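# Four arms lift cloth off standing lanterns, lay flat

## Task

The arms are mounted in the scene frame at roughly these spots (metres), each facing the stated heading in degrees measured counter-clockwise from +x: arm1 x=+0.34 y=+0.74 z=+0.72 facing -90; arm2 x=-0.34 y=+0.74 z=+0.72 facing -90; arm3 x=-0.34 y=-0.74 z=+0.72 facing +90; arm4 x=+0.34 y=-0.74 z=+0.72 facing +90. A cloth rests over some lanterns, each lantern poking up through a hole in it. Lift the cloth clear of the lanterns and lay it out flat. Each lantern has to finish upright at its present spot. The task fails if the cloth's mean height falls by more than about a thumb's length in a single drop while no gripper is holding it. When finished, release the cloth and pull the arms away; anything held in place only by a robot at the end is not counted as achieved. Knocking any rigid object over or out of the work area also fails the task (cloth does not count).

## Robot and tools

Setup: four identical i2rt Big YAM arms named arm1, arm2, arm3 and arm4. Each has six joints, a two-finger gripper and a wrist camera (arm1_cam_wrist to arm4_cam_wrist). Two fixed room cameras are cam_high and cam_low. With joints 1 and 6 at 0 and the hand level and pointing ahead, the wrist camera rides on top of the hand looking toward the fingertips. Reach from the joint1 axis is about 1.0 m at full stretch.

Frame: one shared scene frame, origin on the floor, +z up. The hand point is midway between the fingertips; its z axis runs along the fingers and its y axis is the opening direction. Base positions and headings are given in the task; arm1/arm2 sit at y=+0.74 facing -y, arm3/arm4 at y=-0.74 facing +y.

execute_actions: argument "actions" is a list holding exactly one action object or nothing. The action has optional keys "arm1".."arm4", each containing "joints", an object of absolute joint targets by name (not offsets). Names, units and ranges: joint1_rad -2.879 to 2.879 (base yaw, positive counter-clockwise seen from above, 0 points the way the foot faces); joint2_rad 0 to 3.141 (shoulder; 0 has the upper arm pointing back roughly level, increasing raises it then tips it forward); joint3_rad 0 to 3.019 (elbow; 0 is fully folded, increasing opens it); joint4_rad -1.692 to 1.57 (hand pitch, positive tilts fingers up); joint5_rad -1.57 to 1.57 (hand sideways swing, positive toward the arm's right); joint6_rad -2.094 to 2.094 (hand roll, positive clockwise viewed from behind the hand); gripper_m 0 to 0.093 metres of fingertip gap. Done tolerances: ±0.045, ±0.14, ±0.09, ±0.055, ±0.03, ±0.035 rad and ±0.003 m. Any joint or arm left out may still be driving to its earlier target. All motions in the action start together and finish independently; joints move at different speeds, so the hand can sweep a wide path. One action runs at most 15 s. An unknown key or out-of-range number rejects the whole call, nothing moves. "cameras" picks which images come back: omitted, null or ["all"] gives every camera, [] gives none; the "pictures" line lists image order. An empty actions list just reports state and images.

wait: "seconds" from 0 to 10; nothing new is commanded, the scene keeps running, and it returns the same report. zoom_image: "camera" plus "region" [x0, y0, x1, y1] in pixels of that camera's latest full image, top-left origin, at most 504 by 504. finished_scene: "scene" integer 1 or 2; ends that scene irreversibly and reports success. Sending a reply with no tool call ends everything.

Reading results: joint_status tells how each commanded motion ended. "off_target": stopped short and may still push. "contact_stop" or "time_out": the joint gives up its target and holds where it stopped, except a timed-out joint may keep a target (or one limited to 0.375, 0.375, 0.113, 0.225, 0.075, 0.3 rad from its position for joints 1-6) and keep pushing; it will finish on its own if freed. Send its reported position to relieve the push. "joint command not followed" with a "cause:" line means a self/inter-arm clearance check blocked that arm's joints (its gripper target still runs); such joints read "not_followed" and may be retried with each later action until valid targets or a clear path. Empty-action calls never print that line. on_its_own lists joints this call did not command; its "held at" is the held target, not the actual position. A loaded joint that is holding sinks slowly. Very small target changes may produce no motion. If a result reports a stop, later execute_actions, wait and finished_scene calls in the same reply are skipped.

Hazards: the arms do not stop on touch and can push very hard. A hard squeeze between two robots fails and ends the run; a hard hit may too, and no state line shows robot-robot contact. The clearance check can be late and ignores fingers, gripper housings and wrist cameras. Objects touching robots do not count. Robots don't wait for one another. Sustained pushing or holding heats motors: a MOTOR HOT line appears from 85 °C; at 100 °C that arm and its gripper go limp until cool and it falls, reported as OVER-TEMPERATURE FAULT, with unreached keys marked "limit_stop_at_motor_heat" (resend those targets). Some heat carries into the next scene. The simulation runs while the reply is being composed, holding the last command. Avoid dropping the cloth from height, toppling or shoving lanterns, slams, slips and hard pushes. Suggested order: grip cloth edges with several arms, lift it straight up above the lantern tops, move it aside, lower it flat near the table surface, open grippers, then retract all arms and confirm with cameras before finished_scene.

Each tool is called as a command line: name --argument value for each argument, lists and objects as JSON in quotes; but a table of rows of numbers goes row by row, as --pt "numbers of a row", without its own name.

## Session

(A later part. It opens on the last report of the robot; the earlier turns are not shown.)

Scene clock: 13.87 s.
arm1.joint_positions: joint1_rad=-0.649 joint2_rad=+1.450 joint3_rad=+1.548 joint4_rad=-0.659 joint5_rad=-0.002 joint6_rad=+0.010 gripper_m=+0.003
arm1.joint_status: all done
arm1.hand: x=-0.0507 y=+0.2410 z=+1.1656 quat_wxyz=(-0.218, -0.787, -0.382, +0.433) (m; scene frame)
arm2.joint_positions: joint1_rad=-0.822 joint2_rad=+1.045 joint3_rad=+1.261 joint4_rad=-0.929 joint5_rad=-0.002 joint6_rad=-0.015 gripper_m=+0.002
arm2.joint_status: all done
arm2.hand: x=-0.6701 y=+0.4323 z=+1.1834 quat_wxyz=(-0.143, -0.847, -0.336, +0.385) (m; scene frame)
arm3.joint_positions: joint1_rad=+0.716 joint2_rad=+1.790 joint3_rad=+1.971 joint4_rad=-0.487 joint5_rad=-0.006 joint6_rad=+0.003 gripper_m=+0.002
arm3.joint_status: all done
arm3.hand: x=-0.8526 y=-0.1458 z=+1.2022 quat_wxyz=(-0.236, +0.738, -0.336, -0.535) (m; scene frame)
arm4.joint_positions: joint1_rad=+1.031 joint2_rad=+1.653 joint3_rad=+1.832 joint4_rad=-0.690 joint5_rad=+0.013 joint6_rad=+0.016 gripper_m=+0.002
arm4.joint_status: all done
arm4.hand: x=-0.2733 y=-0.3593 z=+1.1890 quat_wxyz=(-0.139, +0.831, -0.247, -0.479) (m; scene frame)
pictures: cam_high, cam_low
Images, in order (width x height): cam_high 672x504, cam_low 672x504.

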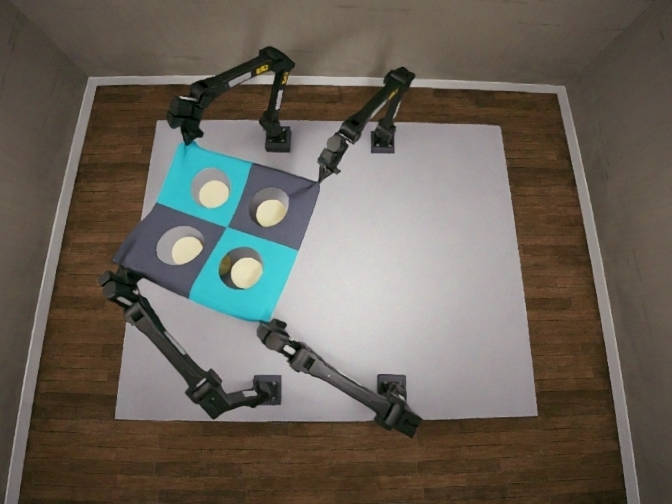

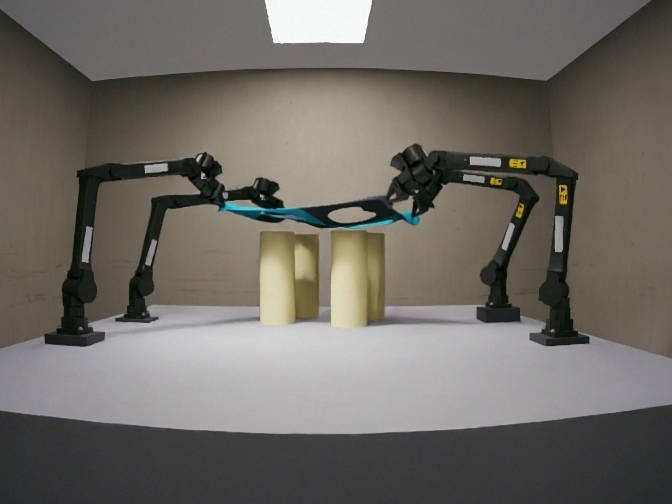

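execute_actions --actions '[{"arm1":{"joints":{"joint1_rad":-0.51,"joint3_rad":1.8,"joint4_rad":-1.0}},"arm4":{"joints":{"joint1_rad":0.94,"joint2_rad":1.55,"joint3_rad":1.92,"joint4_rad":-0.98}},"arm2":{"joints":{"joint1_rad":-0.63,"joint2_rad":0.97,"joint3_rad":1.39,"joint4_rad":-1.15}},"arm3":{"joints":{"joint1_rad":0.605,"joint2_rad":1.71,"joint3_rad":2.04,"joint4_rad":-0.72}}}]' --cameras '[]'

execute_actions --actions '[{"arm1":{"joints":{"joint1_rad":-0.354,"joint2_rad":1.43,"joint3_rad":1.93,"joint4_rad":-1.35,"joint6_rad":0.25}},"arm4":{"joints":{"joint1_rad":0.83,"joint2_rad":1.478,"joint3_rad":1.94,"joint4_rad":-1.325,"joint6_rad":-0.15}},"arm2":{"joints":{"joint1_rad":-0.39,"joint2_rad":0.93,"joint3_rad":1.435,"joint4_rad":-1.367,"joint6_rad":0.35}},"arm3":{"joints":{"joint1_rad":0.484,"joint2_rad":1.635,"joint3_rad":2.045,"joint4_rad":-0.967,"joint6_rad":-0.15}}}]' --cameras '["cam_low"]'

execute_actions --actions '[{"arm1":{"joints":{"joint1_rad":0.03,"joint2_rad":1.35,"joint3_rad":1.82,"joint6_rad":0.6}},"arm4":{"joints":{"joint1_rad":0.5,"joint2_rad":1.18,"joint3_rad":1.64,"joint4_rad":-1.353,"joint6_rad":-0.45}},"arm2":{"joints":{"joint1_rad":0.222,"joint2_rad":0.885,"joint3_rad":1.4,"joint4_rad":-1.39,"joint6_rad":0.9}},"arm3":{"joints":{"joint1_rad":0.184,"joint2_rad":1.45,"joint3_rad":1.81,"joint4_rad":-0.944,"joint6_rad":-0.4}}}]' --cameras '["cam_high","cam_low"]'

Scene clock: 15.60 s.
arm1.joint_positions: joint1_rad=-0.510 joint2_rad=+1.444 joint3_rad=+1.751 joint4_rad=-0.986 joint5_rad=-0.004 joint6_rad=+0.010 gripper_m=+0.003
arm1.joint_status: all done
arm1.hand: x=+0.0399 y=+0.2231 z=+1.2206 quat_wxyz=(-0.222, -0.781, -0.450, +0.372) (m; scene frame)
arm2.joint_positions: joint1_rad=-0.616 joint2_rad=+0.959 joint3_rad=+1.337 joint4_rad=-1.131 joint5_rad=+0.003 joint6_rad=-0.015 gripper_m=+0.002
arm2.joint_status: all done
arm2.hand: x=-0.5695 y=+0.4152 z=+1.2226 quat_wxyz=(-0.172, -0.817, -0.424, +0.351) (m; scene frame)
arm3.joint_positions: joint1_rad=+0.593 joint2_rad=+1.706 joint3_rad=+1.986 joint4_rad=-0.717 joint5_rad=-0.010 joint6_rad=+0.003 gripper_m=+0.002
arm3.joint_status: all done
arm3.hand: x=-0.7491 y=-0.1291 z=+1.2199 quat_wxyz=(-0.242, +0.749, -0.396, -0.472) (m; scene frame)
arm4.joint_positions: joint1_rad=+0.929 joint2_rad=+1.546 joint3_rad=+1.882 joint4_rad=-0.969 joint5_rad=+0.010 joint6_rad=+0.016 gripper_m=+0.002
arm4.joint_status: all done
arm4.hand: x=-0.1758 y=-0.3441 z=+1.2316 quat_wxyz=(-0.146, +0.844, -0.298, -0.421) (m; scene frame)
pictures: none
No camera images: the call's "cameras" was empty. Leave "cameras" out to get every camera's image.

Scene clock: 16.97 s.
arm1.joint_positions: joint1_rad=-0.357 joint2_rad=+1.441 joint3_rad=+1.881 joint4_rad=-1.334 joint5_rad=-0.003 joint6_rad=+0.241 gripper_m=+0.003
arm1.joint_status: all done
arm1.hand: x=+0.1428 y=+0.2379 z=+1.2308 quat_wxyz=(-0.223, -0.835, -0.438, +0.249) (m; scene frame)
arm2.joint_positions: joint1_rad=-0.379 joint2_rad=+0.934 joint3_rad=+1.374 joint4_rad=-1.347 joint5_rad=+0.002 joint6_rad=+0.335 gripper_m=+0.002
arm2.joint_status: all done
arm2.hand: x=-0.4704 y=+0.4121 z=+1.2148 quat_wxyz=(-0.218, -0.865, -0.388, +0.232) (m; scene frame)
arm3.joint_positions: joint1_rad=+0.470 joint2_rad=+1.632 joint3_rad=+1.990 joint4_rad=-0.964 joint5_rad=-0.012 joint6_rad=-0.134 gripper_m=+0.002
arm3.joint_status: all done
arm3.hand: x=-0.6461 y=-0.1344 z=+1.2205 quat_wxyz=(-0.258, +0.790, -0.410, -0.376) (m; scene frame)
arm4.joint_positions: joint1_rad=+0.820 joint2_rad=+1.487 joint3_rad=+1.896 joint4_rad=-1.312 joint5_rad=+0.009 joint6_rad=-0.139 gripper_m=+0.002
arm4.joint_status: all done
arm4.hand: x=-0.0733 y=-0.3461 z=+1.2141 quat_wxyz=(-0.147, +0.900, -0.294, -0.286) (m; scene frame)
pictures: cam_low
Images, in order (width x height): cam_low 672x504.

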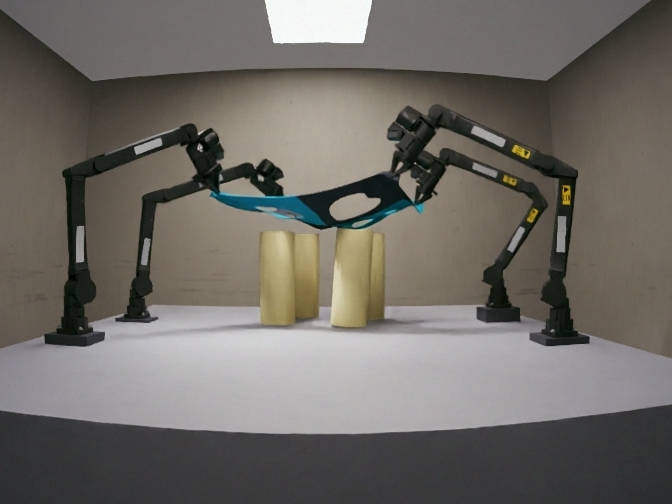

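Scene clock: 18.53 s.
arm1.joint_positions: joint1_rad=+0.013 joint2_rad=+1.376 joint3_rad=+1.827 joint4_rad=-1.340 joint5_rad=+0.000 joint6_rad=+0.591 gripper_m=+0.003
arm1.joint_status: all done
arm1.hand: x=+0.3377 y=+0.2282 z=+1.2358 quat_wxyz=(-0.298, -0.829, -0.446, +0.157) (m; scene frame)
arm2.joint_positions: joint1_rad=+0.223 joint2_rad=+0.888 joint3_rad=+1.374 joint4_rad=-1.370 joint5_rad=+0.003 joint6_rad=+0.886 gripper_m=+0.002
arm2.joint_status: all done
arm2.hand: x=-0.2690 y=+0.4114 z=+1.2269 quat_wxyz=(-0.322, -0.851, -0.407, +0.076) (m; scene frame)
arm3.joint_positions: joint1_rad=+0.173 joint2_rad=+1.438 joint3_rad=+1.810 joint4_rad=-0.958 joint5_rad=-0.011 joint6_rad=-0.384 gripper_m=+0.002
arm3.joint_status: all done
arm3.hand: x=-0.4447 y=-0.1419 z=+1.2415 quat_wxyz=(-0.359, +0.776, -0.426, -0.296) (m; scene frame)
arm4.joint_positions: joint1_rad=+0.493 joint2_rad=+1.171 joint3_rad=+1.638 joint4_rad=-1.343 joint5_rad=+0.009 joint6_rad=-0.439 gripper_m=+0.002
arm4.joint_status: all done
arm4.hand: x=+0.1306 y=-0.3491 z=+1.2335 quat_wxyz=(-0.239, +0.892, -0.303, -0.235) (m; scene frame)
pictures: cam_high, cam_low
Images, in order (width x height): cam_high 672x504, cam_low 672x504.

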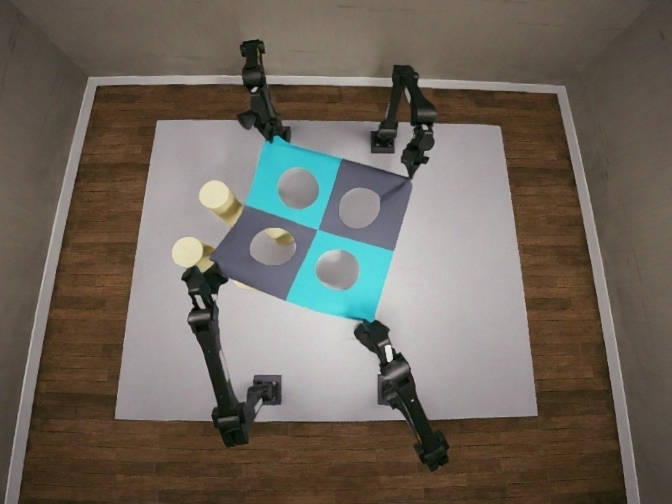

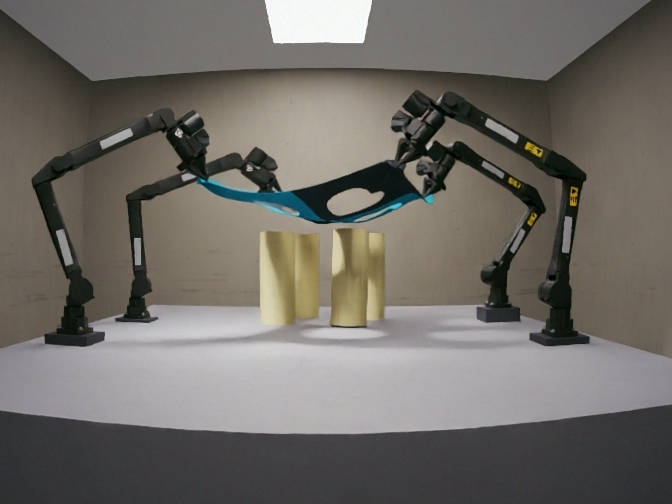

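execute_actions --actions '[{"arm1":{"joints":{"joint1_rad":0.44,"joint2_rad":1.46,"joint3_rad":1.97,"joint4_rad":-1.4,"joint6_rad":0.95}},"arm4":{"joints":{"joint1_rad":0,"joint2_rad":1.04,"joint3_rad":1.56,"joint4_rad":-1.43,"joint6_rad":-0.9}},"arm2":{"joints":{"joint1_rad":0.725,"joint2_rad":1.06,"joint3_rad":1.55,"joint4_rad":-1.34,"joint6_rad":1.4}},"arm3":{"joints":{"joint1_rad":-0.14,"joint2_rad":1.42,"joint6_rad":-0.7}}}]' --cameras '[]'

execute_actions --actions '[{"arm1":{"joints":{"joint1_rad":0.715,"joint2_rad":1.675,"joint3_rad":1.97,"joint4_rad":-1.16,"joint6_rad":1.25}},"arm4":{"joints":{"joint1_rad":-0.47,"joint2_rad":1.17,"joint3_rad":1.66,"joint4_rad":-1.37,"joint6_rad":-1.4}},"arm2":{"joints":{"joint1_rad":1.0,"joint2_rad":1.46,"joint3_rad":1.86,"joint4_rad":-1.26,"joint6_rad":1.7}},"arm3":{"joints":{"joint1_rad":-0.45,"joint2_rad":1.595,"joint3_rad":2.01,"joint4_rad":-0.98,"joint6_rad":-1.0}}}]' --cameras '["cam_high"]'

execute_actions --actions '[{"arm1":{"joints":{"joint2_rad":1.871,"joint3_rad":1.841,"joint4_rad":-1.27,"joint6_rad":1.36}},"arm4":{"joints":{"joint2_rad":1.301,"joint3_rad":1.189,"joint4_rad":-1.188,"joint6_rad":-1.5}},"arm2":{"joints":{"joint2_rad":1.646,"joint3_rad":1.455,"joint4_rad":-1.109,"joint6_rad":1.81}},"arm3":{"joints":{"joint2_rad":1.872,"joint3_rad":1.925,"joint4_rad":-1.345,"joint6_rad":-1.18}}}]' --cameras '[]'

execute_actions --actions '[{"arm1":{"joints":{"joint2_rad":2.11,"joint3_rad":1.693,"joint4_rad":-1.055}},"arm4":{"joints":{"joint2_rad":1.61,"joint3_rad":0.973,"joint4_rad":-0.85}},"arm2":{"joints":{"joint2_rad":1.95,"joint3_rad":1.341,"joint4_rad":-0.875}},"arm3":{"joints":{"joint2_rad":2.085,"joint3_rad":1.745,"joint4_rad":-1.14}}}]' --cameras '["cam_high","cam_low"]'

Scene clock: 20.53 s.
arm1.joint_positions: joint1_rad=+0.420 joint2_rad=+1.458 joint3_rad=+1.908 joint4_rad=-1.391 joint5_rad=+0.004 joint6_rad=+0.940 gripper_m=+0.003
arm1.joint_status: all done
arm1.hand: x=+0.5487 y=+0.2513 z=+1.2265 quat_wxyz=(-0.309, -0.824, -0.473, +0.036) (m; scene frame)
arm2.joint_positions: joint1_rad=+0.734 joint2_rad=+1.082 joint3_rad=+1.496 joint4_rad=-1.344 joint5_rad=+0.003 joint6_rad=+1.387 gripper_m=+0.002
arm2.joint_status: all done
arm2.hand: x=-0.0730 y=+0.4322 z=+1.2258 quat_wxyz=(-0.299, -0.856, -0.414, -0.087) (m; scene frame)
arm3.joint_positions: joint1_rad=-0.157 joint2_rad=+1.436 joint3_rad=+1.810 joint4_rad=-0.958 joint5_rad=-0.011 joint6_rad=-0.684 gripper_m=+0.002
arm3.joint_status: all done
arm3.hand: x=-0.2479 y=-0.1400 z=+1.2439 quat_wxyz=(-0.435, +0.770, -0.435, -0.169) (m; scene frame)
arm4.joint_positions: joint1_rad=+0.009 joint2_rad=+1.041 joint3_rad=+1.547 joint4_rad=-1.416 joint5_rad=+0.004 joint6_rad=-0.890 gripper_m=+0.002
arm4.joint_status: all done
arm4.hand: x=+0.3324 y=-0.3628 z=+1.2300 quat_wxyz=(-0.306, +0.892, -0.318, -0.098) (m; scene frame)
pictures: none
No camera images: the call's "cameras" was empty. Leave "cameras" out to get every camera's image.

Scene clock: 22.03 s.
arm1.joint_positions: joint1_rad=+0.709 joint2_rad=+1.690 joint3_rad=+1.932 joint4_rad=-1.189 joint5_rad=+0.002 joint6_rad=+1.240 gripper_m=+0.003
arm1.joint_status: all done
arm1.hand: x=+0.7532 y=+0.2460 z=+1.1355 quat_wxyz=(-0.304, -0.827, -0.470, -0.055) (m; scene frame)
arm2.joint_positions: joint1_rad=+1.004 joint2_rad=+1.479 joint3_rad=+1.801 joint4_rad=-1.251 joint5_rad=+0.008 joint6_rad=+1.687 gripper_m=+0.002
arm2.joint_status: all done
arm2.hand: x=+0.1342 y=+0.4238 z=+1.2114 quat_wxyz=(-0.265, -0.861, -0.399, -0.168) (m; scene frame)
arm3.joint_positions: joint1_rad=-0.461 joint2_rad=+1.611 joint3_rad=+1.949 joint4_rad=-0.976 joint5_rad=-0.013 joint6_rad=-0.984 gripper_m=+0.002
arm3.joint_status: all done
arm3.hand: x=-0.0468 y=-0.1370 z=+1.2129 quat_wxyz=(-0.444, +0.779, -0.441, -0.029) (m; scene frame)
arm4.joint_positions: joint1_rad=-0.462 joint2_rad=+1.184 joint3_rad=+1.621 joint4_rad=-1.378 joint5_rad=+0.001 joint6_rad=-1.390 gripper_m=+0.002
arm4.joint_status: all done
arm4.hand: x=+0.5283 y=-0.3532 z=+1.2201 quat_wxyz=(-0.306, +0.900, -0.306, +0.054) (m; scene frame)
pictures: cam_high
Images, in order (width x height): cam_high 672x504.

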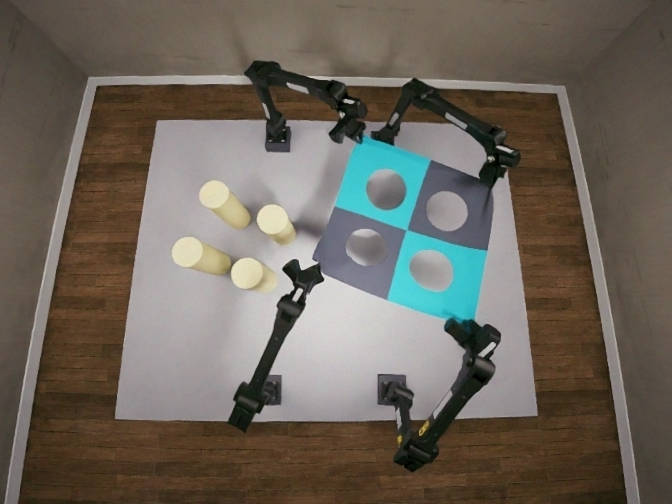

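Scene clock: 23.43 s.
arm1.joint_positions: joint1_rad=+0.706 joint2_rad=+1.900 joint3_rad=+1.822 joint4_rad=-1.272 joint5_rad=+0.003 joint6_rad=+1.348 gripper_m=+0.003
arm1.joint_status: all done
arm1.hand: x=+0.7483 y=+0.2481 z=+0.9424 quat_wxyz=(-0.110, -0.890, -0.442, -0.024) (m; scene frame)
arm2.joint_positions: joint1_rad=+1.004 joint2_rad=+1.653 joint3_rad=+1.456 joint4_rad=-1.104 joint5_rad=+0.009 joint6_rad=+1.797 gripper_m=+0.002
arm2.joint_status: all done
arm2.hand: x=+0.1324 y=+0.4291 z=+0.9639 quat_wxyz=(-0.107, -0.920, -0.369, -0.078) (m; scene frame)
arm3.joint_positions: joint1_rad=-0.461 joint2_rad=+1.873 joint3_rad=+1.896 joint4_rad=-1.333 joint5_rad=-0.013 joint6_rad=-1.166 gripper_m=+0.002
arm3.joint_status: all done
arm3.hand: x=-0.0535 y=-0.1572 z=+0.9693 quat_wxyz=(-0.124, +0.902, -0.413, +0.003) (m; scene frame)
arm4.joint_positions: joint1_rad=-0.462 joint2_rad=+1.321 joint3_rad=+1.182 joint4_rad=-1.191 joint5_rad=-0.001 joint6_rad=-1.491 gripper_m=+0.002
arm4.joint_status: all done
arm4.hand: x=+0.5308 y=-0.3561 z=+0.9726 quat_wxyz=(-0.117, +0.954, -0.273, +0.031) (m; scene frame)
pictures: none
No camera images: the call's "cameras" was empty. Leave "cameras" out to get every camera's image.

Scene clock: 24.70 s.
arm1.joint_positions: joint1_rad=+0.702 joint2_rad=+2.141 joint3_rad=+1.676 joint4_rad=-1.076 joint5_rad=+0.006 joint6_rad=+1.349 gripper_m=+0.003
arm1.joint_status: all done
arm1.hand: x=+0.7390 y=+0.2538 z=+0.7404 quat_wxyz=(-0.017, -0.896, -0.443, +0.000) (m; scene frame)
arm2.joint_positions: joint1_rad=+0.995 joint2_rad=+1.954 joint3_rad=+1.351 joint4_rad=-0.871 joint5_rad=+0.014 joint6_rad=+1.797 gripper_m=+0.002
arm2.joint_status: all done
arm2.hand: x=+0.1337 y=+0.4245 z=+0.7689 quat_wxyz=(-0.039, -0.928, -0.369, -0.027) (m; scene frame)
arm3.joint_positions: joint1_rad=-0.461 joint2_rad=+2.084 joint3_rad=+1.727 joint4_rad=-1.136 joint5_rad=-0.013 joint6_rad=-1.166 gripper_m=+0.002
arm3.joint_status: all done
arm3.hand: x=-0.0527 y=-0.1607 z=+0.7751 quat_wxyz=(-0.033, +0.908, -0.417, +0.000) (m; scene frame)
arm4.joint_positions: joint1_rad=-0.462 joint2_rad=+1.623 joint3_rad=+0.966 joint4_rad=-0.845 joint5_rad=-0.002 joint6_rad=-1.491 gripper_m=+0.002
arm4.joint_status: all done
arm4.hand: x=+0.5321 y=-0.3594 z=+0.7768 quat_wxyz=(-0.033, +0.961, -0.275, +0.013) (m; scene frame)
pictures: cam_high, cam_low
Images, in order (width x height): cam_high 672x504, cam_low 672x504.

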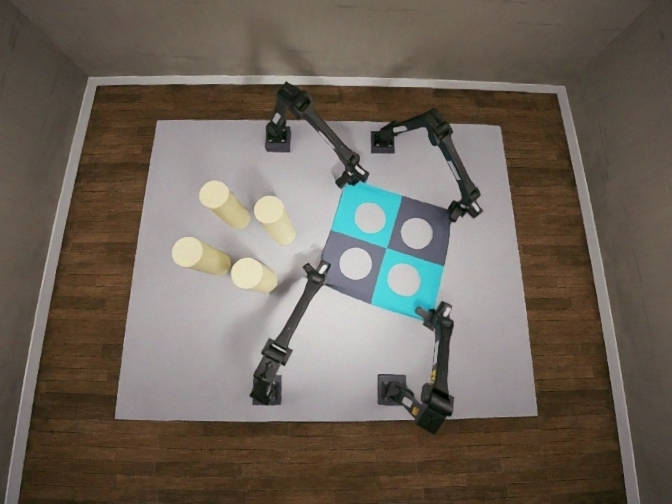

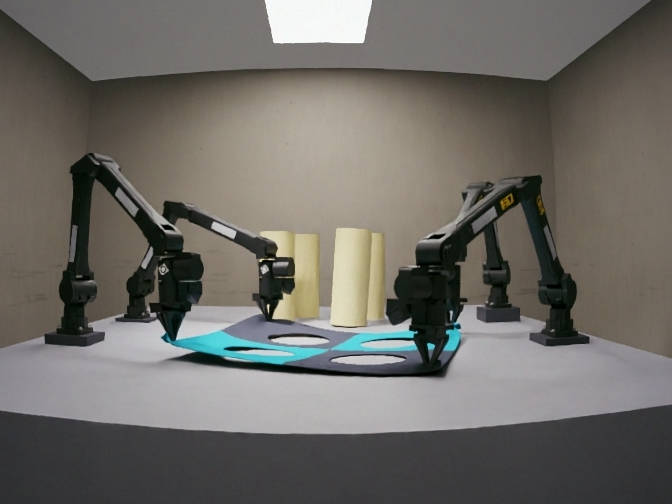

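execute_actions --actions '[{"arm1":{"joints":{"joint4_rad":-1.0}},"arm4":{"joints":{"joint2_rad":1.71,"joint4_rad":-0.8}},"arm2":{"joints":{"joint2_rad":2.015}},"arm3":{"joints":{"joint2_rad":2.14,"joint4_rad":-1.09}}}]' --cameras '[]'

execute_actions --actions '[{"arm1":{"joints":{"gripper_m":0.08}},"arm4":{"joints":{"gripper_m":0.08}},"arm2":{"joints":{"gripper_m":0.08}},"arm3":{"joints":{"gripper_m":0.08}}}]' --cameras '[]'

execute_actions --actions '[{"arm1":{"joints":{"joint2_rad":1.5,"joint4_rad":-1.5}},"arm4":{"joints":{"joint2_rad":1.0,"joint4_rad":-1.3}},"arm2":{"joints":{"joint2_rad":1.2,"joint4_rad":-1.5}},"arm3":{"joints":{"joint1_rad":-0.6,"joint2_rad":1.5,"joint4_rad":-1.6}}}]'

Scene clock: 25.83 s.
arm1.joint_positions: joint1_rad=+0.702 joint2_rad=+2.141 joint3_rad=+1.676 joint4_rad=-1.036 joint5_rad=+0.005 joint6_rad=+1.349 gripper_m=+0.003
arm1.joint_status: all done
arm1.hand: x=+0.7454 y=+0.2464 z=+0.7409 quat_wxyz=(-0.036, -0.896, -0.443, -0.005) (m; scene frame)
arm2.joint_positions: joint1_rad=+0.995 joint2_rad=+1.986 joint3_rad=+1.351 joint4_rad=-0.866 joint5_rad=+0.011 joint6_rad=+1.797 gripper_m=+0.002
arm2.joint_status: all done
arm2.hand: x=+0.1313 y=+0.4271 z=+0.7517 quat_wxyz=(-0.027, -0.929, -0.369, -0.020) (m; scene frame)
arm3.joint_positions: joint1_rad=-0.461 joint2_rad=+2.127 joint3_rad=+1.727 joint4_rad=-1.096 joint5_rad=-0.013 joint6_rad=-1.166 gripper_m=+0.002
arm3.joint_status: all done
arm3.hand: x=-0.0500 y=-0.1560 z=+0.7486 quat_wxyz=(-0.032, +0.908, -0.417, +0.000) (m; scene frame)
arm4.joint_positions: joint1_rad=-0.462 joint2_rad=+1.699 joint3_rad=+0.966 joint4_rad=-0.800 joint5_rad=-0.002 joint6_rad=-1.491 gripper_m=+0.002
arm4.joint_status: all done
arm4.hand: x=+0.5334 y=-0.3579 z=+0.7461 quat_wxyz=(-0.017, +0.961, -0.275, +0.010) (m; scene frame)
pictures: none
No camera images: the call's "cameras" was empty. Leave "cameras" out to get every camera's image.

Scene clock: 26.50 s.
arm1.joint_positions: joint1_rad=+0.704 joint2_rad=+2.141 joint3_rad=+1.676 joint4_rad=-1.017 joint5_rad=-0.007 joint6_rad=+1.352 gripper_m=+0.080
arm1.joint_status: all done
arm1.hand: x=+0.7509 y=+0.2448 z=+0.7413 quat_wxyz=(-0.045, -0.896, -0.442, -0.013) (m; scene frame)
arm2.joint_positions: joint1_rad=+0.995 joint2_rad=+1.988 joint3_rad=+1.351 joint4_rad=-0.866 joint5_rad=+0.011 joint6_rad=+1.797 gripper_m=+0.080
arm2.joint_status: all done
arm2.hand: x=+0.1311 y=+0.4273 z=+0.7506 quat_wxyz=(-0.026, -0.929, -0.369, -0.020) (m; scene frame)
arm3.joint_positions: joint1_rad=-0.459 joint2_rad=+2.127 joint3_rad=+1.727 joint4_rad=-1.096 joint5_rad=-0.013 joint6_rad=-1.166 gripper_m=+0.080
arm3.joint_status: all done
arm3.hand: x=-0.0507 y=-0.1557 z=+0.7486 quat_wxyz=(-0.032, +0.909, -0.416, +0.000) (m; scene frame)
arm4.joint_positions: joint1_rad=-0.462 joint2_rad=+1.699 joint3_rad=+0.966 joint4_rad=-0.800 joint5_rad=+0.005 joint6_rad=-1.491 gripper_m=+0.080
arm4.joint_status: all done
arm4.hand: x=+0.5346 y=-0.3586 z=+0.7461 quat_wxyz=(-0.016, +0.961, -0.276, +0.014) (m; scene frame)
pictures: none
No camera images: the call's "cameras" was empty. Leave "cameras" out to get every camera's image.

Scene clock: 28.20 s.
arm1.joint_positions: joint1_rad=+0.704 joint2_rad=+1.493 joint3_rad=+1.676 joint4_rad=-1.489 joint5_rad=-0.007 joint6_rad=+1.353 gripper_m=+0.080
arm1.joint_status: all done
arm1.hand: x=+0.6568 y=+0.3587 z=+1.0901 quat_wxyz=(-0.130, -0.889, -0.438, -0.034) (m; scene frame)
arm2.joint_positions: joint1_rad=+0.995 joint2_rad=+1.183 joint3_rad=+1.341 joint4_rad=-1.483 joint5_rad=+0.011 joint6_rad=+1.797 gripper_m=+0.080
arm2.joint_status: all done
arm2.hand: x=-0.0227 y=+0.5236 z=+1.1024 quat_wxyz=(-0.098, -0.923, -0.365, -0.070) (m; scene frame)
arm3.joint_positions: joint1_rad=-0.601 joint2_rad=+1.502 joint3_rad=+1.737 joint4_rad=-1.595 joint5_rad=-0.015 joint6_rad=-1.166 gripper_m=+0.080
arm3.joint_status: all done
arm3.hand: x=-0.0651 y=-0.3310 z=+1.0905 quat_wxyz=(-0.100, +0.873, -0.477, +0.009) (m; scene frame)
arm4.joint_positions: joint1_rad=-0.462 joint2_rad=+0.994 joint3_rad=+0.966 joint4_rad=-1.291 joint5_rad=+0.006 joint6_rad=-1.491 gripper_m=+0.080
arm4.joint_status: all done
arm4.hand: x=+0.4782 y=-0.4594 z=+0.9860 quat_wxyz=(-0.121, +0.954, -0.273, +0.035) (m; scene frame)
pictures: arm1_cam_wrist, arm2_cam_wrist, arm3_cam_wrist, arm4_cam_wrist, cam_high, cam_low
Images, in order (width x height): arm1_cam_wrist 616x616, arm2_cam_wrist 616x616, arm3_cam_wrist 616x616, arm4_cam_wrist 616x616, cam_high 672x504, cam_low 672x504.

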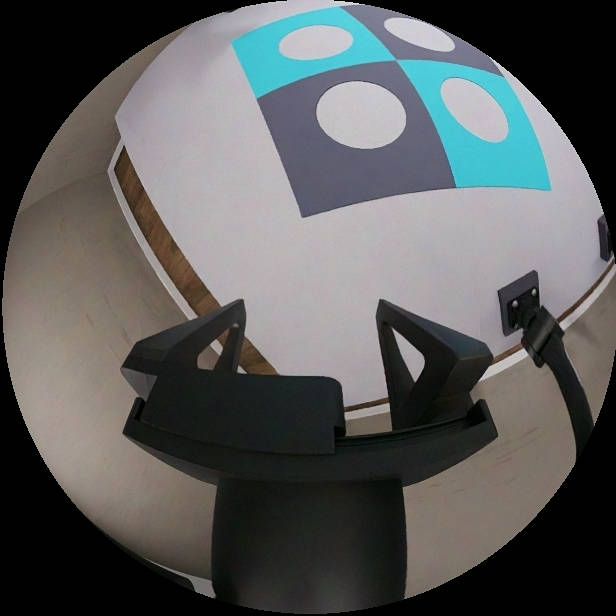

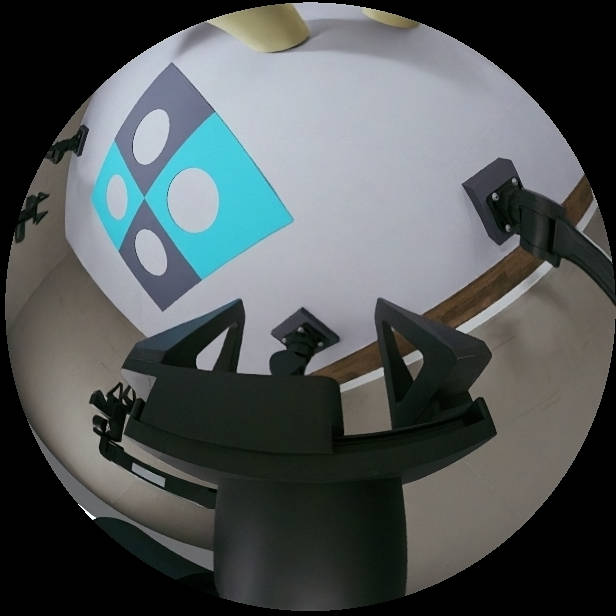

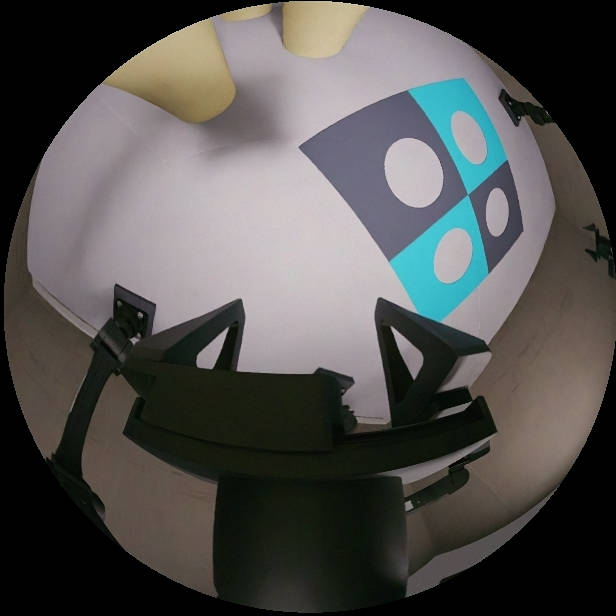

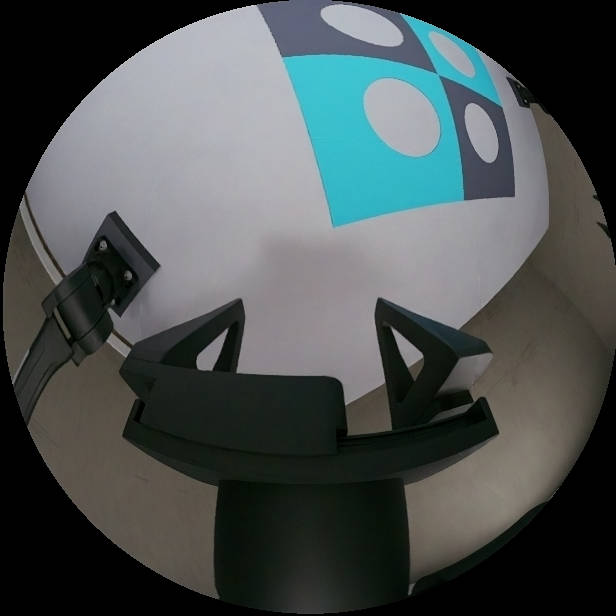

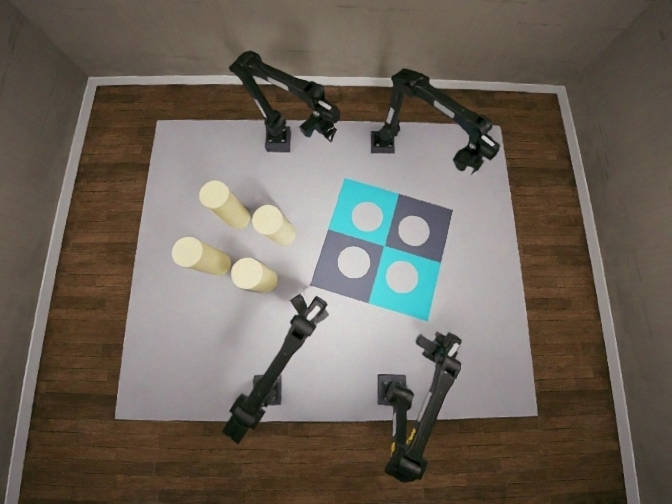

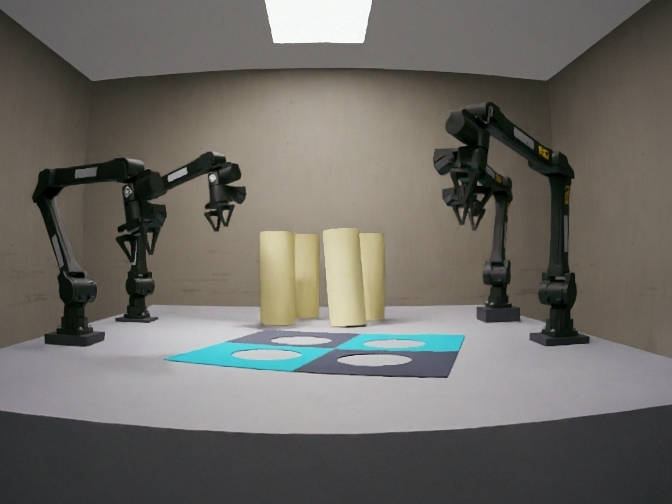

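execute_actions --actions '[{"arm2":{"joints":{"joint1_rad":0.15,"joint2_rad":1.4,"joint3_rad":2.0,"joint4_rad":-1.375,"joint6_rad":0,"gripper_m":0.04}}}]' --cameras '[]'

execute_actions --actions '[{"arm2":{"joints":{"joint2_rad":1.66}}}]' --cameras '["arm2_cam_wrist","cam_low","cam_high"]'

Scene clock: 30.67 s.
arm1.joint_positions: joint1_rad=+0.704 joint2_rad=+1.493 joint3_rad=+1.676 joint4_rad=-1.489 joint5_rad=-0.007 joint6_rad=+1.353 gripper_m=+0.080
arm1.joint_status: not commanded
arm1.hand: x=+0.6568 y=+0.3587 z=+1.0901 quat_wxyz=(-0.130, -0.889, -0.438, -0.034) (m; scene frame)
arm2.joint_positions: joint1_rad=+0.145 joint2_rad=+1.383 joint3_rad=+1.961 joint4_rad=-1.387 joint5_rad=+0.012 joint6_rad=+0.014 gripper_m=+0.040
arm2.joint_status: all done
arm2.hand: x=-0.2724 y=+0.2293 z=+1.3151 quat_wxyz=(-0.276, -0.620, -0.694, +0.241) (m; scene frame)
arm3.joint_positions: joint1_rad=-0.601 joint2_rad=+1.502 joint3_rad=+1.737 joint4_rad=-1.595 joint5_rad=-0.015 joint6_rad=-1.166 gripper_m=+0.080
arm3.joint_status: not commanded
arm3.hand: x=-0.0651 y=-0.3310 z=+1.0905 quat_wxyz=(-0.100, +0.873, -0.477, +0.009) (m; scene frame)
arm4.joint_positions: joint1_rad=-0.462 joint2_rad=+0.994 joint3_rad=+0.966 joint4_rad=-1.291 joint5_rad=+0.006 joint6_rad=-1.491 gripper_m=+0.080
arm4.joint_status: not commanded
arm4.hand: x=+0.4782 y=-0.4594 z=+0.9860 quat_wxyz=(-0.121, +0.954, -0.273, +0.035) (m; scene frame)
pictures: none
No camera images: the call's "cameras" was empty. Leave "cameras" out to get every camera's image.

Scene clock: 32.03 s.
arm1.joint_positions: joint1_rad=+0.704 joint2_rad=+1.493 joint3_rad=+1.676 joint4_rad=-1.489 joint5_rad=-0.007 joint6_rad=+1.353 gripper_m=+0.080
arm1.joint_status: not commanded
arm1.hand: x=+0.6568 y=+0.3587 z=+1.0901 quat_wxyz=(-0.130, -0.889, -0.438, -0.034) (m; scene frame)
arm2.joint_positions: joint1_rad=+0.145 joint2_rad=+1.662 joint3_rad=+1.972 joint4_rad=-1.387 joint5_rad=+0.012 joint6_rad=+0.014 gripper_m=+0.040
arm2.joint_status: all done
arm2.hand: x=-0.2588 y=+0.1353 z=+1.1692 quat_wxyz=(-0.179, -0.646, -0.725, +0.157) (m; scene frame)
arm3.joint_positions: joint1_rad=-0.601 joint2_rad=+1.502 joint3_rad=+1.737 joint4_rad=-1.595 joint5_rad=-0.015 joint6_rad=-1.166 gripper_m=+0.080
arm3.joint_status: not commanded
arm3.hand: x=-0.0651 y=-0.3310 z=+1.0905 quat_wxyz=(-0.100, +0.873, -0.477, +0.009) (m; scene frame)
arm4.joint_positions: joint1_rad=-0.462 joint2_rad=+0.994 joint3_rad=+0.966 joint4_rad=-1.291 joint5_rad=+0.006 joint6_rad=-1.491 gripper_m=+0.080
arm4.joint_status: not commanded
arm4.hand: x=+0.4782 y=-0.4594 z=+0.9860 quat_wxyz=(-0.121, +0.954, -0.273, +0.035) (m; scene frame)
pictures: arm2_cam_wrist, cam_high, cam_low
Images, in order (width x height): arm2_cam_wrist 616x616, cam_high 672x504, cam_low 672x504.

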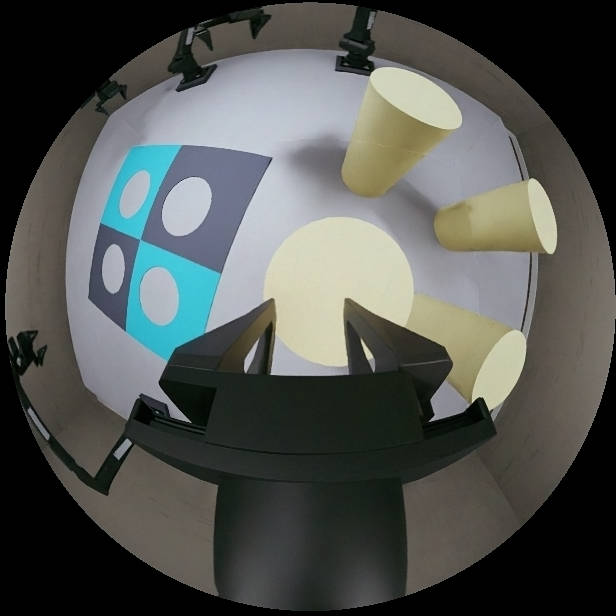

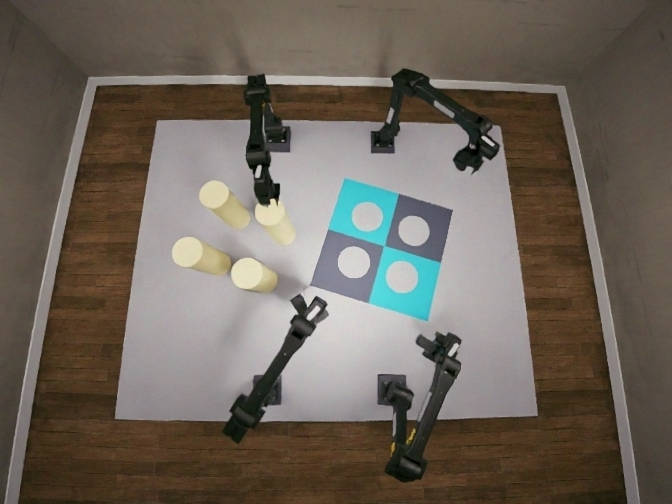

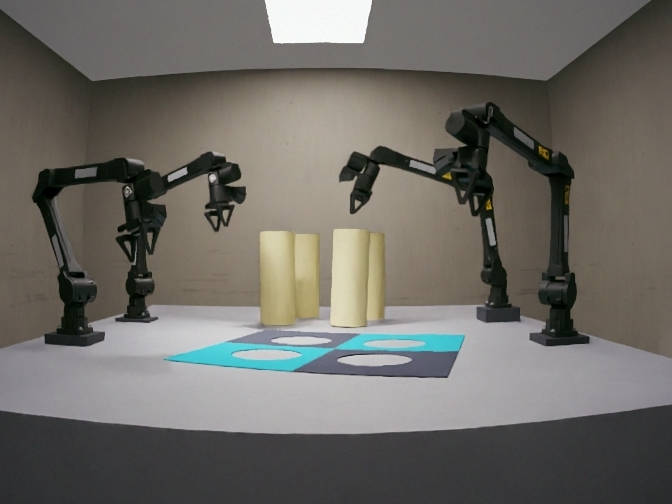

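execute_actions --actions '[{"arm2":{"joints":{"joint2_rad":1.735,"joint3_rad":1.89}}}]' --cameras '["arm2_cam_wrist","cam_low","cam_high"]'

execute_actions --actions '[{"arm2":{"joints":{"joint2_rad":1.66,"joint3_rad":2.05}}}]' --cameras '["arm2_cam_wrist","cam_low"]'

wait --seconds 1

Scene clock: 33.23 s.
arm1.joint_positions: joint1_rad=+0.704 joint2_rad=+1.493 joint3_rad=+1.676 joint4_rad=-1.489 joint5_rad=-0.007 joint6_rad=+1.353 gripper_m=+0.080
arm1.joint_status: not commanded
arm1.hand: x=+0.6568 y=+0.3587 z=+1.0901 quat_wxyz=(-0.130, -0.889, -0.438, -0.034) (m; scene frame)
arm2.joint_positions: joint1_rad=+0.145 joint2_rad=+1.709 joint3_rad=+1.906 joint4_rad=-1.383 joint5_rad=+0.012 joint6_rad=+0.014 gripper_m=+0.040
arm2.joint_status: all done
arm2.hand: x=-0.2580 y=+0.1323 z=+1.1107 quat_wxyz=(-0.138, -0.653, -0.734, +0.123) (m; scene frame)
arm3.joint_positions: joint1_rad=-0.601 joint2_rad=+1.502 joint3_rad=+1.737 joint4_rad=-1.595 joint5_rad=-0.015 joint6_rad=-1.166 gripper_m=+0.080
arm3.joint_status: not commanded
arm3.hand: x=-0.0651 y=-0.3310 z=+1.0905 quat_wxyz=(-0.100, +0.873, -0.477, +0.009) (m; scene frame)
arm4.joint_positions: joint1_rad=-0.462 joint2_rad=+0.994 joint3_rad=+0.966 joint4_rad=-1.291 joint5_rad=+0.006 joint6_rad=-1.491 gripper_m=+0.080
arm4.joint_status: not commanded
arm4.hand: x=+0.4782 y=-0.4594 z=+0.9860 quat_wxyz=(-0.121, +0.954, -0.273, +0.035) (m; scene frame)
pictures: arm2_cam_wrist, cam_high, cam_low
Images, in order (width x height): arm2_cam_wrist 616x616, cam_high 672x504, cam_low 672x504.

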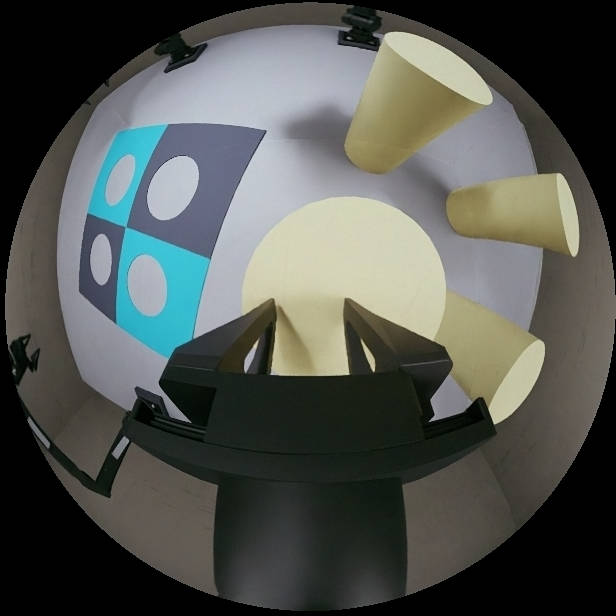

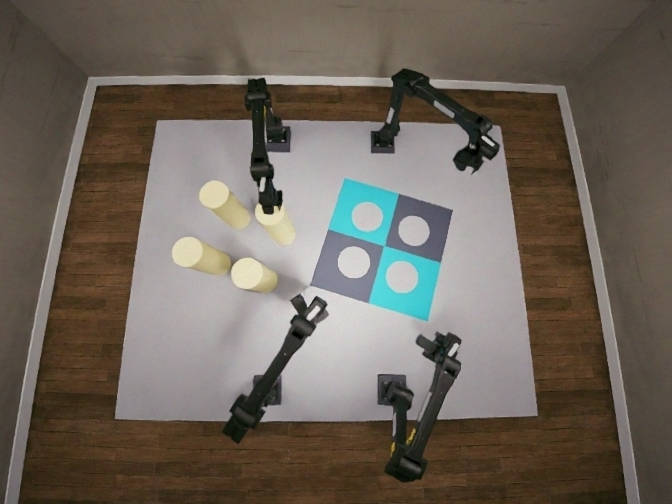

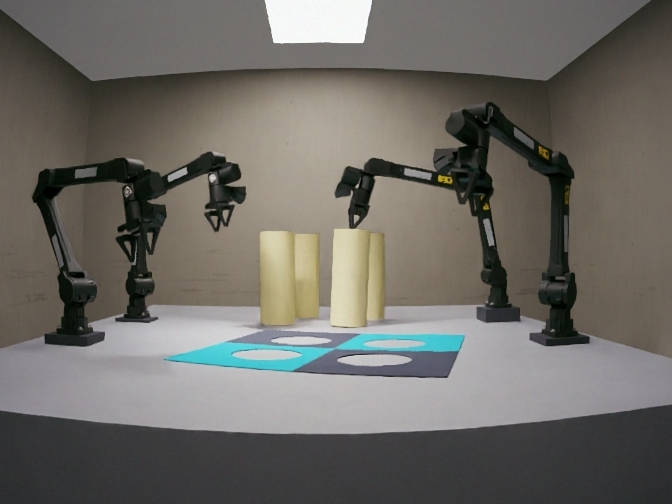

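Scene clock: 34.47 s.
arm1.joint_positions: joint1_rad=+0.704 joint2_rad=+1.493 joint3_rad=+1.676 joint4_rad=-1.489 joint5_rad=-0.007 joint6_rad=+1.353 gripper_m=+0.080
arm1.joint_status: not commanded
arm1.hand: x=+0.6568 y=+0.3587 z=+1.0901 quat_wxyz=(-0.130, -0.889, -0.438, -0.034) (m; scene frame)
arm2.joint_positions: joint1_rad=+0.145 joint2_rad=+1.651 joint3_rad=+2.001 joint4_rad=-1.383 joint5_rad=+0.012 joint6_rad=+0.014 gripper_m=+0.040
arm2.joint_status: all done
arm2.hand: x=-0.2589 y=+0.1347 z=+1.1900 quat_wxyz=(-0.195, -0.642, -0.721, +0.171) (m; scene frame)
arm3.joint_positions: joint1_rad=-0.601 joint2_rad=+1.502 joint3_rad=+1.737 joint4_rad=-1.595 joint5_rad=-0.015 joint6_rad=-1.166 gripper_m=+0.080
arm3.joint_status: not commanded
arm3.hand: x=-0.0651 y=-0.3310 z=+1.0905 quat_wxyz=(-0.100, +0.873, -0.477, +0.009) (m; scene frame)
arm4.joint_positions: joint1_rad=-0.462 joint2_rad=+0.994 joint3_rad=+0.966 joint4_rad=-1.291 joint5_rad=+0.006 joint6_rad=-1.491 gripper_m=+0.080
arm4.joint_status: not commanded
arm4.hand: x=+0.4782 y=-0.4594 z=+0.9860 quat_wxyz=(-0.121, +0.954, -0.273, +0.035) (m; scene frame)
pictures: arm2_cam_wrist, cam_low
Images, in order (width x height): arm2_cam_wrist 616x616, cam_low 672x504.

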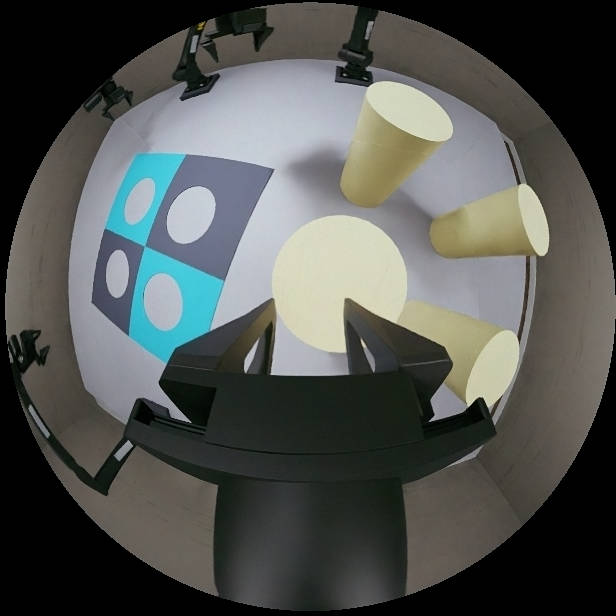

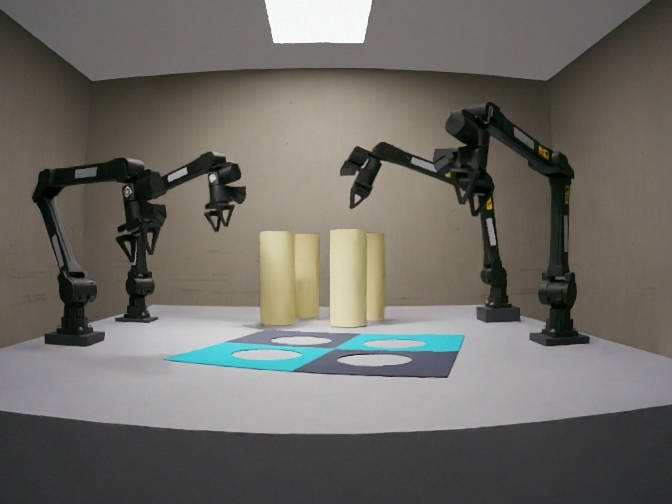

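Scene clock: 35.47 s.
arm1.joint_positions: joint1_rad=+0.704 joint2_rad=+1.493 joint3_rad=+1.676 joint4_rad=-1.489 joint5_rad=-0.007 joint6_rad=+1.353 gripper_m=+0.080
arm1.joint_status: not commanded
arm1.hand: x=+0.6568 y=+0.3587 z=+1.0901 quat_wxyz=(-0.130, -0.889, -0.438, -0.034) (m; scene frame)
arm2.joint_positions: joint1_rad=+0.145 joint2_rad=+1.651 joint3_rad=+2.001 joint4_rad=-1.383 joint5_rad=+0.012 joint6_rad=+0.014 gripper_m=+0.040
arm2.joint_status: all done
arm2.hand: x=-0.2589 y=+0.1347 z=+1.1900 quat_wxyz=(-0.195, -0.642, -0.721, +0.171) (m; scene frame)
arm3.joint_positions: joint1_rad=-0.601 joint2_rad=+1.502 joint3_rad=+1.737 joint4_rad=-1.595 joint5_rad=-0.015 joint6_rad=-1.166 gripper_m=+0.080
arm3.joint_status: not commanded
arm3.hand: x=-0.0651 y=-0.3310 z=+1.0905 quat_wxyz=(-0.100, +0.873, -0.477, +0.009) (m; scene frame)
arm4.joint_positions: joint1_rad=-0.462 joint2_rad=+0.994 joint3_rad=+0.966 joint4_rad=-1.291 joint5_rad=+0.006 joint6_rad=-1.491 gripper_m=+0.080
arm4.joint_status: not commanded
arm4.hand: x=+0.4782 y=-0.4594 z=+0.9860 quat_wxyz=(-0.121, +0.954, -0.273, +0.035) (m; scene frame)
wait: 1.00 s; at rest by 0.27 s
pictures: arm1_cam_wrist, arm2_cam_wrist, arm3_cam_wrist, arm4_cam_wrist, cam_high, cam_low
Images, in order (width x height): arm1_cam_wrist 616x616, arm2_cam_wrist 616x616, arm3_cam_wrist 616x616, arm4_cam_wrist 616x616, cam_high 672x504, cam_low 672x504.

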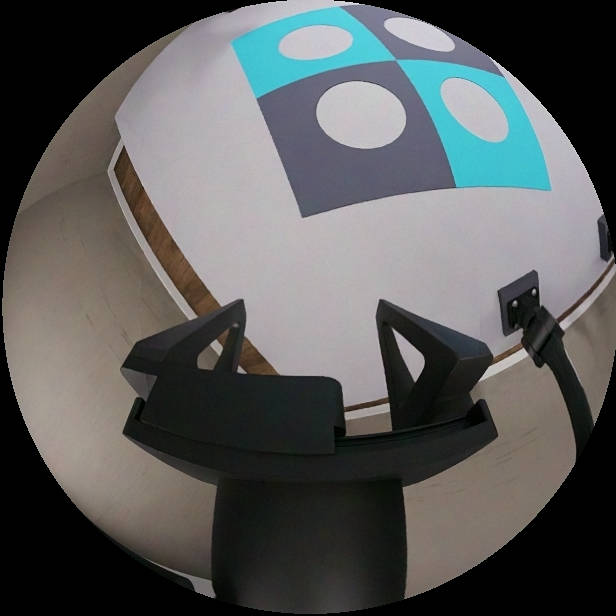

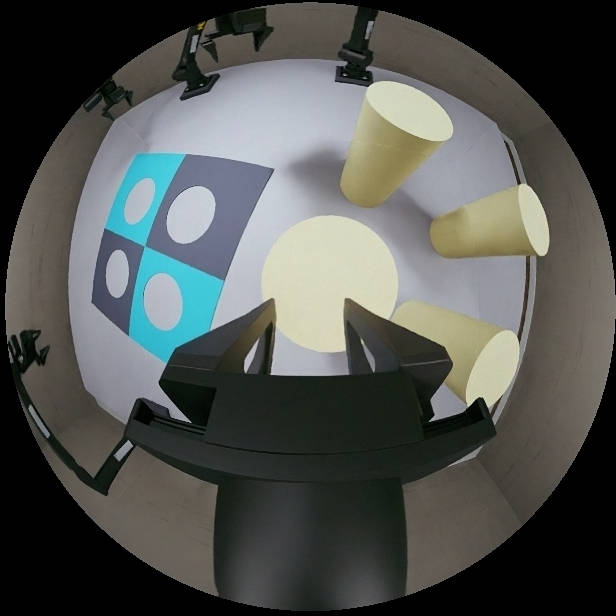

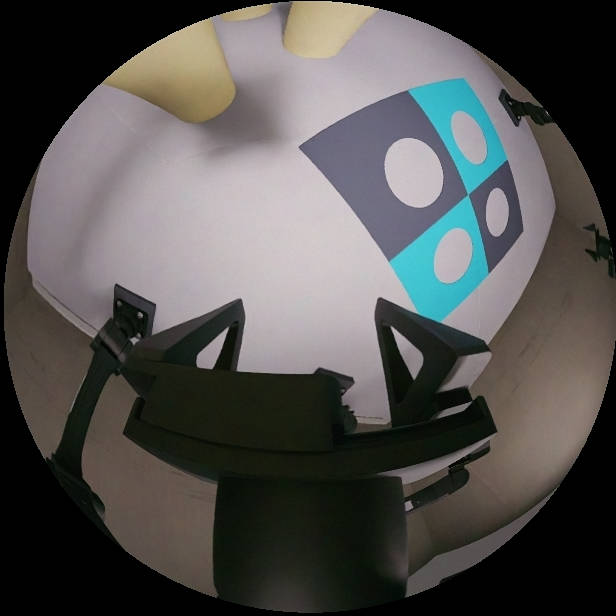

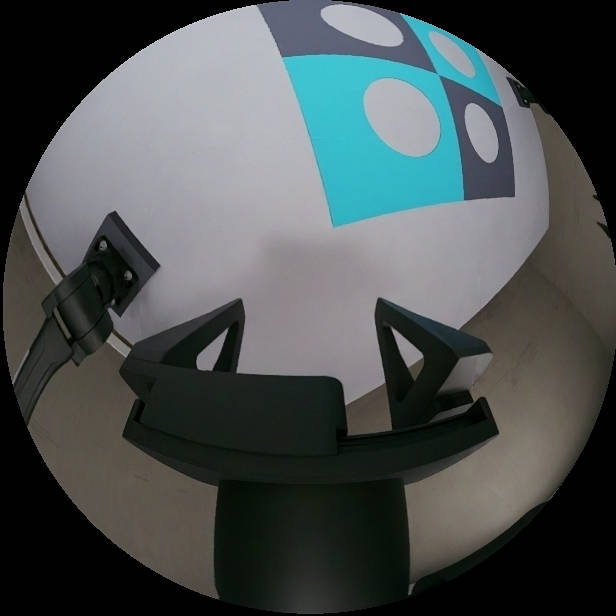

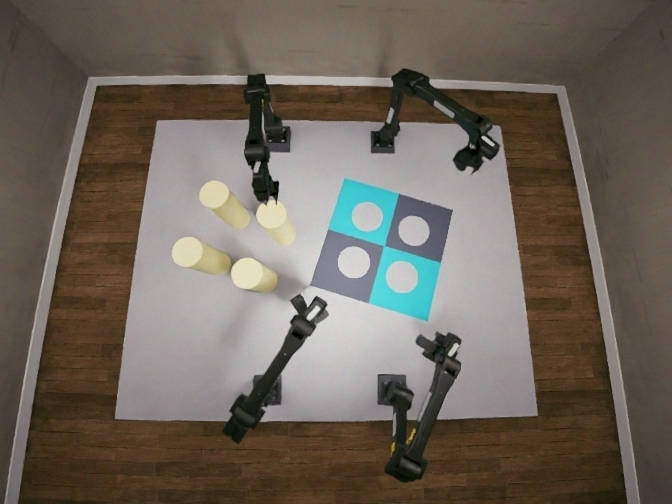

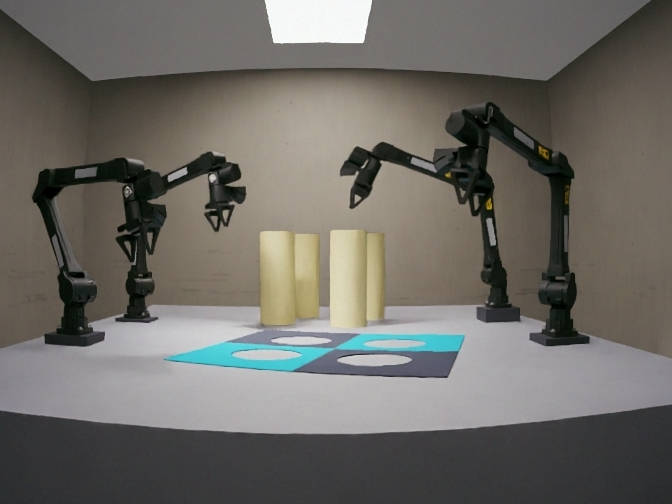

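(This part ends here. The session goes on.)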